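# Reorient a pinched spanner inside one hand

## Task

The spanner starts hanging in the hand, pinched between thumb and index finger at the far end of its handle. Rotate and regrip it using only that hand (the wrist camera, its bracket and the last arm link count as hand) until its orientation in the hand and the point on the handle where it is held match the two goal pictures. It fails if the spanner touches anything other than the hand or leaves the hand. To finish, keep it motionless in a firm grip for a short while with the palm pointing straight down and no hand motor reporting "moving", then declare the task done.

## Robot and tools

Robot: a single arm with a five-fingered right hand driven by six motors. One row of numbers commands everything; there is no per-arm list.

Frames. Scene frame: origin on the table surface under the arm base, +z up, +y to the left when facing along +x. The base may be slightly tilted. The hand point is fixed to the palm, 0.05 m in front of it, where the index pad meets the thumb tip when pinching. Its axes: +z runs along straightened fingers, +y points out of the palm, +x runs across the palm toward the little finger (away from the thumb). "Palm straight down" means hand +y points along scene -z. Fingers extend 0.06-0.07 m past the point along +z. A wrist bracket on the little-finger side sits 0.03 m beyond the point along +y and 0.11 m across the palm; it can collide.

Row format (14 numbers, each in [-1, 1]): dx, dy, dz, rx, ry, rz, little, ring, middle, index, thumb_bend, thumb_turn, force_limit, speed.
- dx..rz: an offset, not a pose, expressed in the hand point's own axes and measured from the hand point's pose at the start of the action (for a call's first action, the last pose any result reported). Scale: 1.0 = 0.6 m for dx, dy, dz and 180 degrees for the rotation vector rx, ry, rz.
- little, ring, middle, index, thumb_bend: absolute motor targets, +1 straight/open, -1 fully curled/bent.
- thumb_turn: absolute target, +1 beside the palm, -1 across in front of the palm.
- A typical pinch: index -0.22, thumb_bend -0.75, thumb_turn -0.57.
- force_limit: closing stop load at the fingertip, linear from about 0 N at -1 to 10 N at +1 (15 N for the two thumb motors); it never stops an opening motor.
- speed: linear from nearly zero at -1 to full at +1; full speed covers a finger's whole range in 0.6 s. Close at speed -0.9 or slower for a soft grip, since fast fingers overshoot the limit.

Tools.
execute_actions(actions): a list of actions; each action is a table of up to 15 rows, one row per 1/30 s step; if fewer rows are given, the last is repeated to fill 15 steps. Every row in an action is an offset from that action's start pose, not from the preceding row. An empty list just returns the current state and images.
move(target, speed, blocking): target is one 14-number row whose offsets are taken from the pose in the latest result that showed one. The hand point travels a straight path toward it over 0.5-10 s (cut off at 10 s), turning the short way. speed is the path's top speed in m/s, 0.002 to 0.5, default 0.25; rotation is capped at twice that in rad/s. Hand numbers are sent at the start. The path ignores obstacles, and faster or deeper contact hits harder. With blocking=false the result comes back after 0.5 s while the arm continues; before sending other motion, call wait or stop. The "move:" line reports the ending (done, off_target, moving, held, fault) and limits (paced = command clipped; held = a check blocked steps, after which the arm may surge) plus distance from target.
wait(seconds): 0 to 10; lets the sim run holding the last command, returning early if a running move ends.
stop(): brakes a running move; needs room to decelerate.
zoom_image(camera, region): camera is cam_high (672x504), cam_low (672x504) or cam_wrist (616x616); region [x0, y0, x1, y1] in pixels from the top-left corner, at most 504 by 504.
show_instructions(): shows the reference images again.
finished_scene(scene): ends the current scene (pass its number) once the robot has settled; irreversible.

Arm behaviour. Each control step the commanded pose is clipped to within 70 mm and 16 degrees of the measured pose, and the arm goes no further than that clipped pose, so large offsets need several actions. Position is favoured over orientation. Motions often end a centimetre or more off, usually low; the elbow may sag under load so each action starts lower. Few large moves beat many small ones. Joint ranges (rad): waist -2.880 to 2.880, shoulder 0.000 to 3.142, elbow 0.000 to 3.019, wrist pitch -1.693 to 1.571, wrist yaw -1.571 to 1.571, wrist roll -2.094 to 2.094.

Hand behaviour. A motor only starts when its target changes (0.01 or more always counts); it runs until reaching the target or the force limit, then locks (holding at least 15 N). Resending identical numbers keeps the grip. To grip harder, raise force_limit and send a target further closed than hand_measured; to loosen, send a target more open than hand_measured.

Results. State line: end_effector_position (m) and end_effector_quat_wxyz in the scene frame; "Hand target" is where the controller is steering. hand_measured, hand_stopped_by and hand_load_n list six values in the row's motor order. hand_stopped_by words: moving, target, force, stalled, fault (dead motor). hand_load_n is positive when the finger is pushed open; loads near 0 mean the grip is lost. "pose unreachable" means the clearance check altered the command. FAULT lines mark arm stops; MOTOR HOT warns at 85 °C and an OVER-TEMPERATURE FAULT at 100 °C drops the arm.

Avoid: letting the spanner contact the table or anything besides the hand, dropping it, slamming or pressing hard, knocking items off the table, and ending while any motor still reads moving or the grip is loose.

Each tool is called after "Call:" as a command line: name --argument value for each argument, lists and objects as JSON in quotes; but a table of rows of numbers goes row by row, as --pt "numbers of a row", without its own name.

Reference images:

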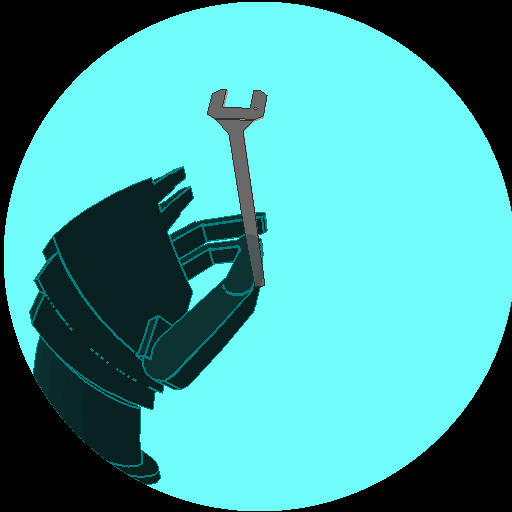

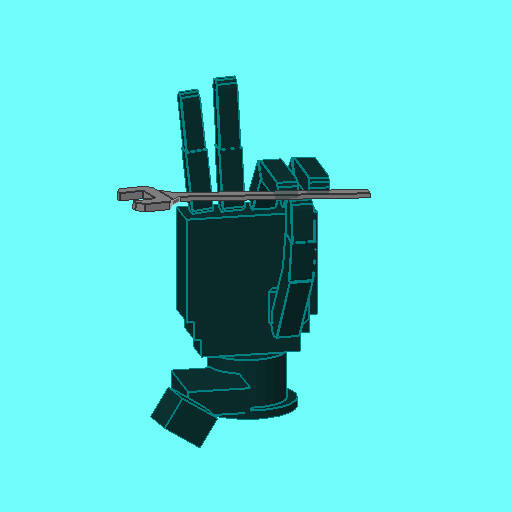

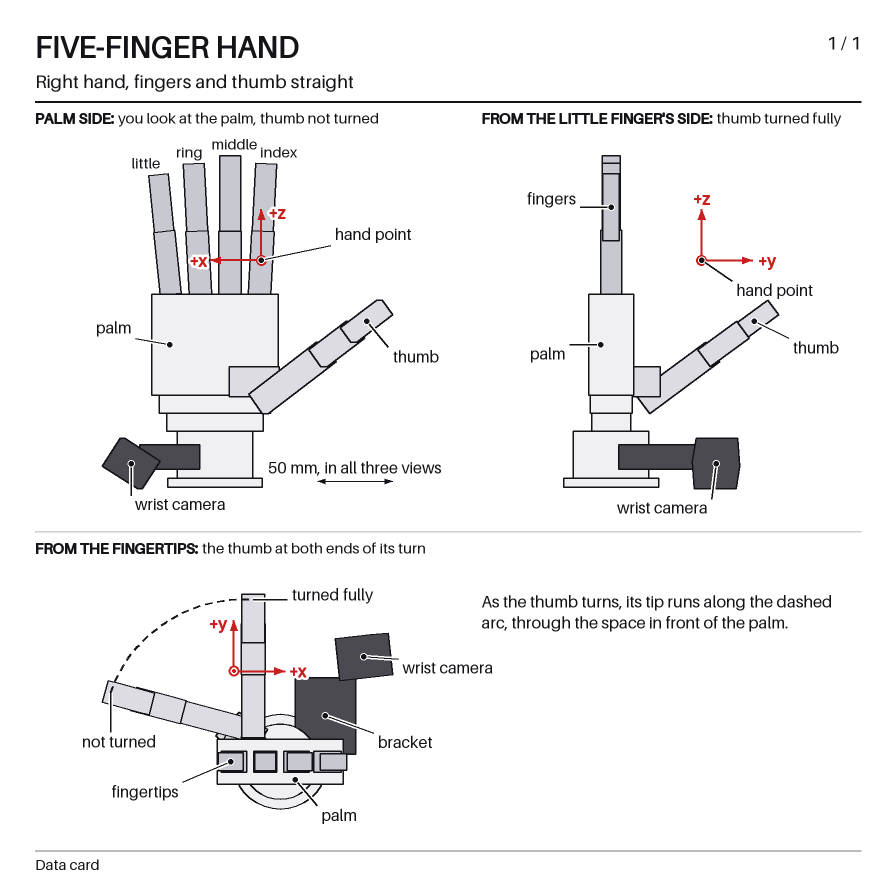

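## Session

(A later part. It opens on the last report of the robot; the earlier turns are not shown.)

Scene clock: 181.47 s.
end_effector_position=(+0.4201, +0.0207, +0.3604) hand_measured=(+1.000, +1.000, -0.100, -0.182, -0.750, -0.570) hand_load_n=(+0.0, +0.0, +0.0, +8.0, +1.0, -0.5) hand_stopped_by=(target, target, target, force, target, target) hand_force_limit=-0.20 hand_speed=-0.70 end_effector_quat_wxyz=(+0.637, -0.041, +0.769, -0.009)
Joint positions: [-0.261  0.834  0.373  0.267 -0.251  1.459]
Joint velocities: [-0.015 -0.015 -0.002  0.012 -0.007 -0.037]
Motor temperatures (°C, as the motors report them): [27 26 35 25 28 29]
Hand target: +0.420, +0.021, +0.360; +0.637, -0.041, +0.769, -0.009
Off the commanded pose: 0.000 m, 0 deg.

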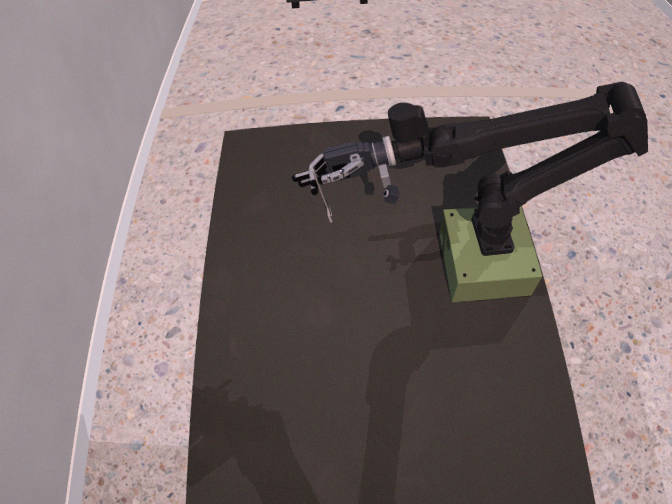

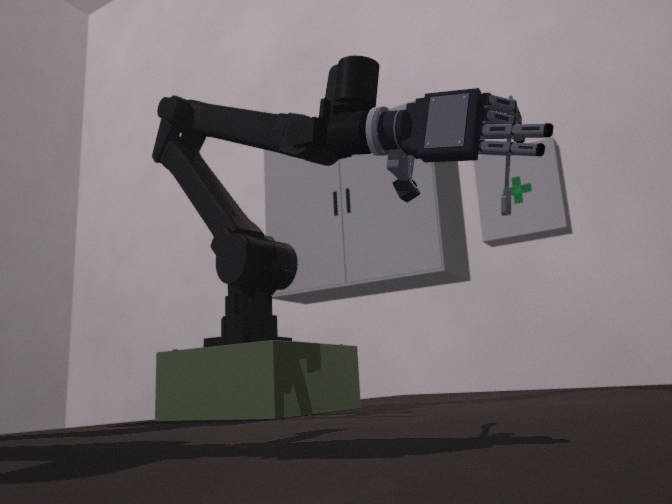

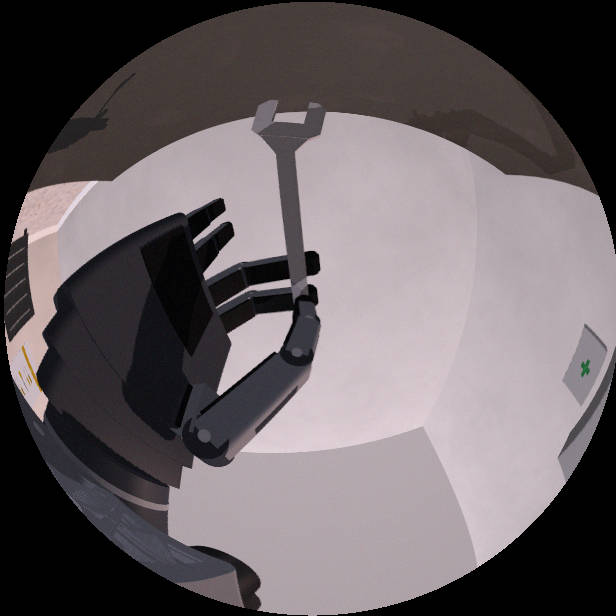

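Call:
execute_actions --actions '[[[0,0,0,0,0,0,1,1,-0.1,-0.3,-0.75,-0.57,1,-0.8]]]'

Call:
move --target '[-0.06,0,0,0,0,-0.5,1,1,-0.1,-0.3,-0.75,-0.57,1,-0.8]' --speed 0.3

Scene clock: 186.43 s.
end_effector_position=(+0.4201, +0.0207, +0.3604) hand_measured=(+1.000, +1.000, -0.100, -0.188, -0.750, -0.570) hand_load_n=(+0.0, +0.0, +0.0, +11.0, +1.0, -1.0) hand_stopped_by=(target, target, target, force, target, target) hand_force_limit=1.00 hand_speed=-0.80 end_effector_quat_wxyz=(+0.637, -0.041, +0.769, -0.009)
Joint positions: [-0.261  0.834  0.373  0.267 -0.251  1.459]
Joint velocities: [-0.005  0.015 -0.007  0.002  0.051  0.022]
Motor temperatures (°C, as the motors report them): [27 26 35 25 28 29]
Hand target: +0.420, +0.021, +0.360; +0.637, -0.041, +0.769, -0.009
Off the commanded pose: 0.000 m, 0 deg.

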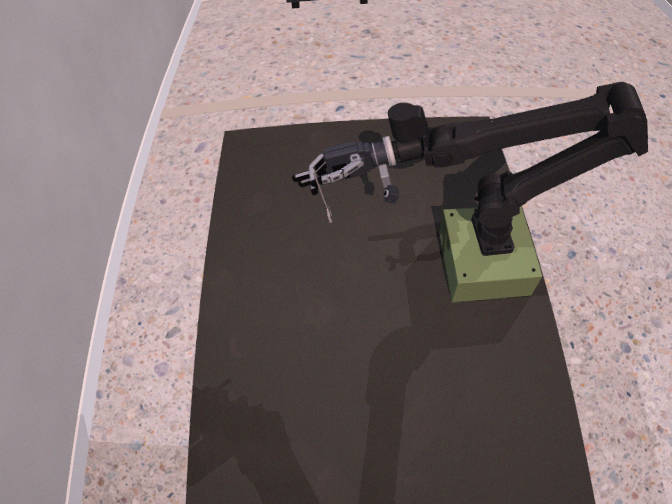

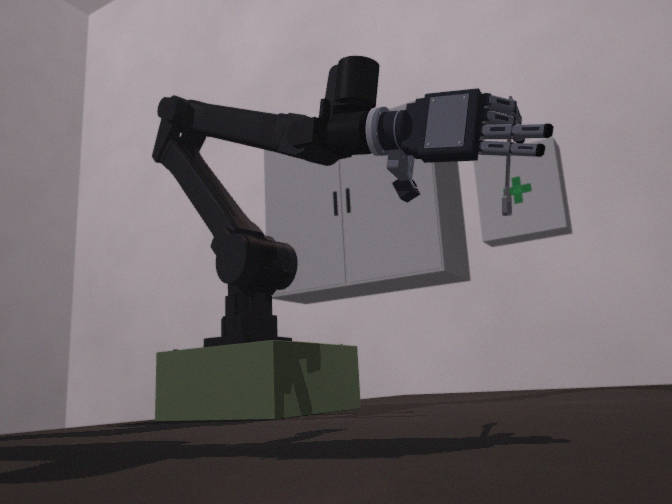

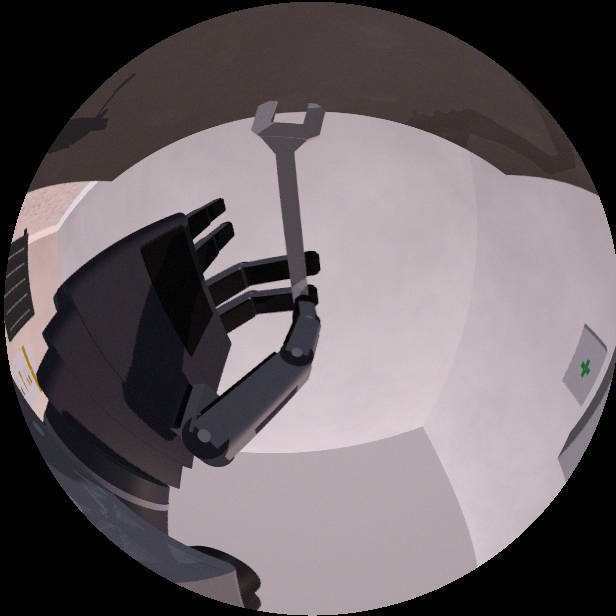

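Scene clock: 189.67 s.
end_effector_position=(+0.4175, +0.0211, +0.3566) hand_measured=(+1.000, +1.000, -0.100, -0.188, -0.750, -0.570) hand_load_n=(+0.0, +0.0, +0.0, +11.0, +1.0, -0.5) hand_stopped_by=(target, target, target, force, target, target) hand_force_limit=1.00 hand_speed=-0.80 end_effector_quat_wxyz=(-0.432, +0.579, -0.536, +0.435)
Joint positions: [-0.104  0.769  0.616 -0.098 -0.092 -0.061]
Joint velocities: [-0.005 -0.005 -0.007 -0.012  0.022  0.037]
Motor temperatures (°C, as the motors report them): [27 26 37 25 28 29]
Hand target: +0.424, +0.022, +0.396; -0.445, +0.572, -0.515, +0.458
Off the commanded pose: 0.040 m, 4 deg.
move: off_target

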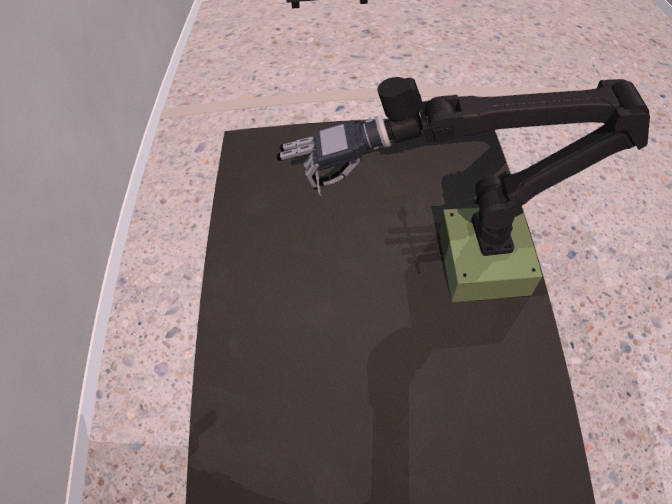

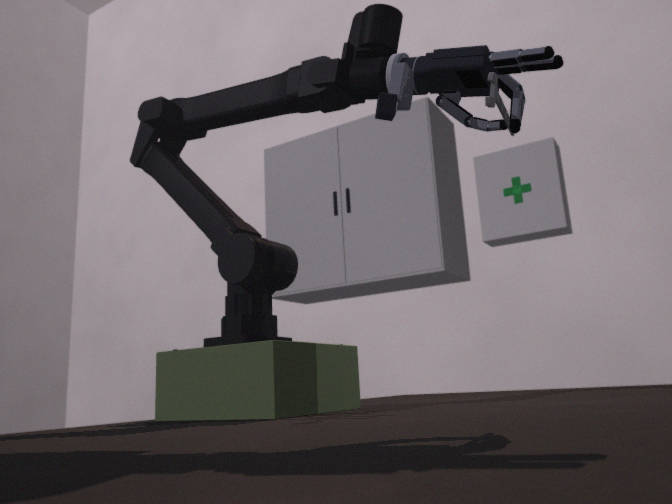

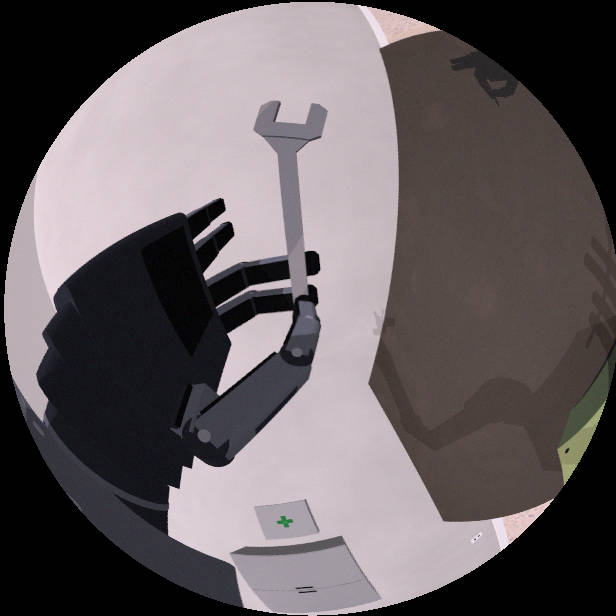

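Call:
move --target '[0,-0.03,0,0.1,0,0,1,1,-0.25,-0.3,-0.75,-0.57,-0.5,-0.9]' --speed 0.1

Scene clock: 195.37 s.
end_effector_position=(+0.4229, +0.0244, +0.3709) hand_measured=(+1.000, +1.000, -0.176, -0.188, -0.748, -0.570) hand_load_n=(+0.0, +0.0, +2.5, +11.0, +2.0, +0.0) hand_stopped_by=(target, target, force, force, target, target) hand_force_limit=-0.50 hand_speed=-0.90 end_effector_quat_wxyz=(+0.512, -0.512, +0.465, -0.510)
Joint positions: [-0.109  0.747  0.44   0.353 -0.113 -0.036]
Joint velocities: [-0.005 -0.015 -0.007  0.017 -0.007  0.007]
Motor temperatures (°C, as the motors report them): [27 27 38 25 28 29]
Hand target: +0.422, +0.022, +0.374; +0.518, -0.503, +0.464, -0.514
Off the commanded pose: 0.004 m, 1 deg.
move: done

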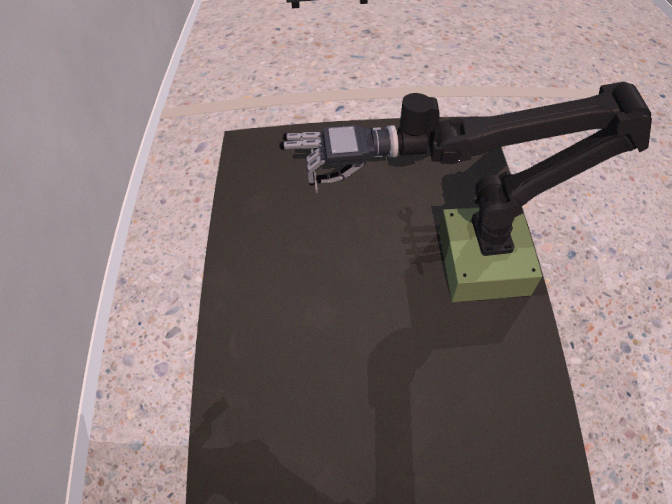

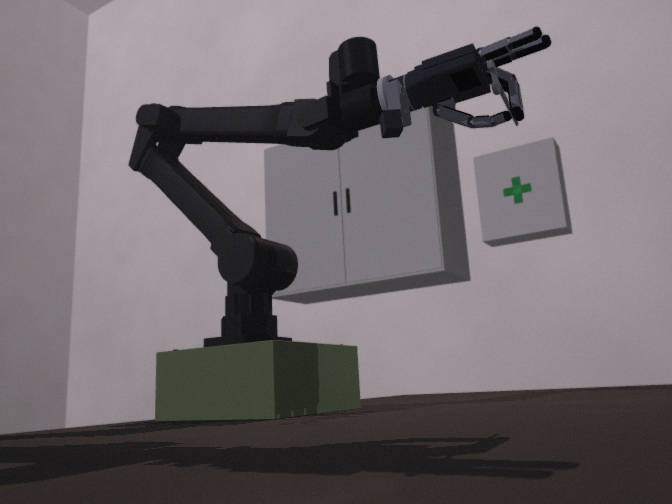

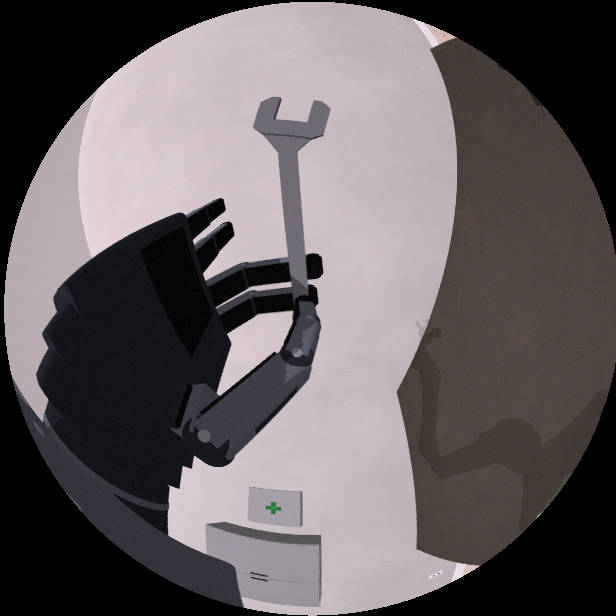

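Close to the goal, palm down.

Call:
finished_scene --scene 1

The scene is finished: the task was done.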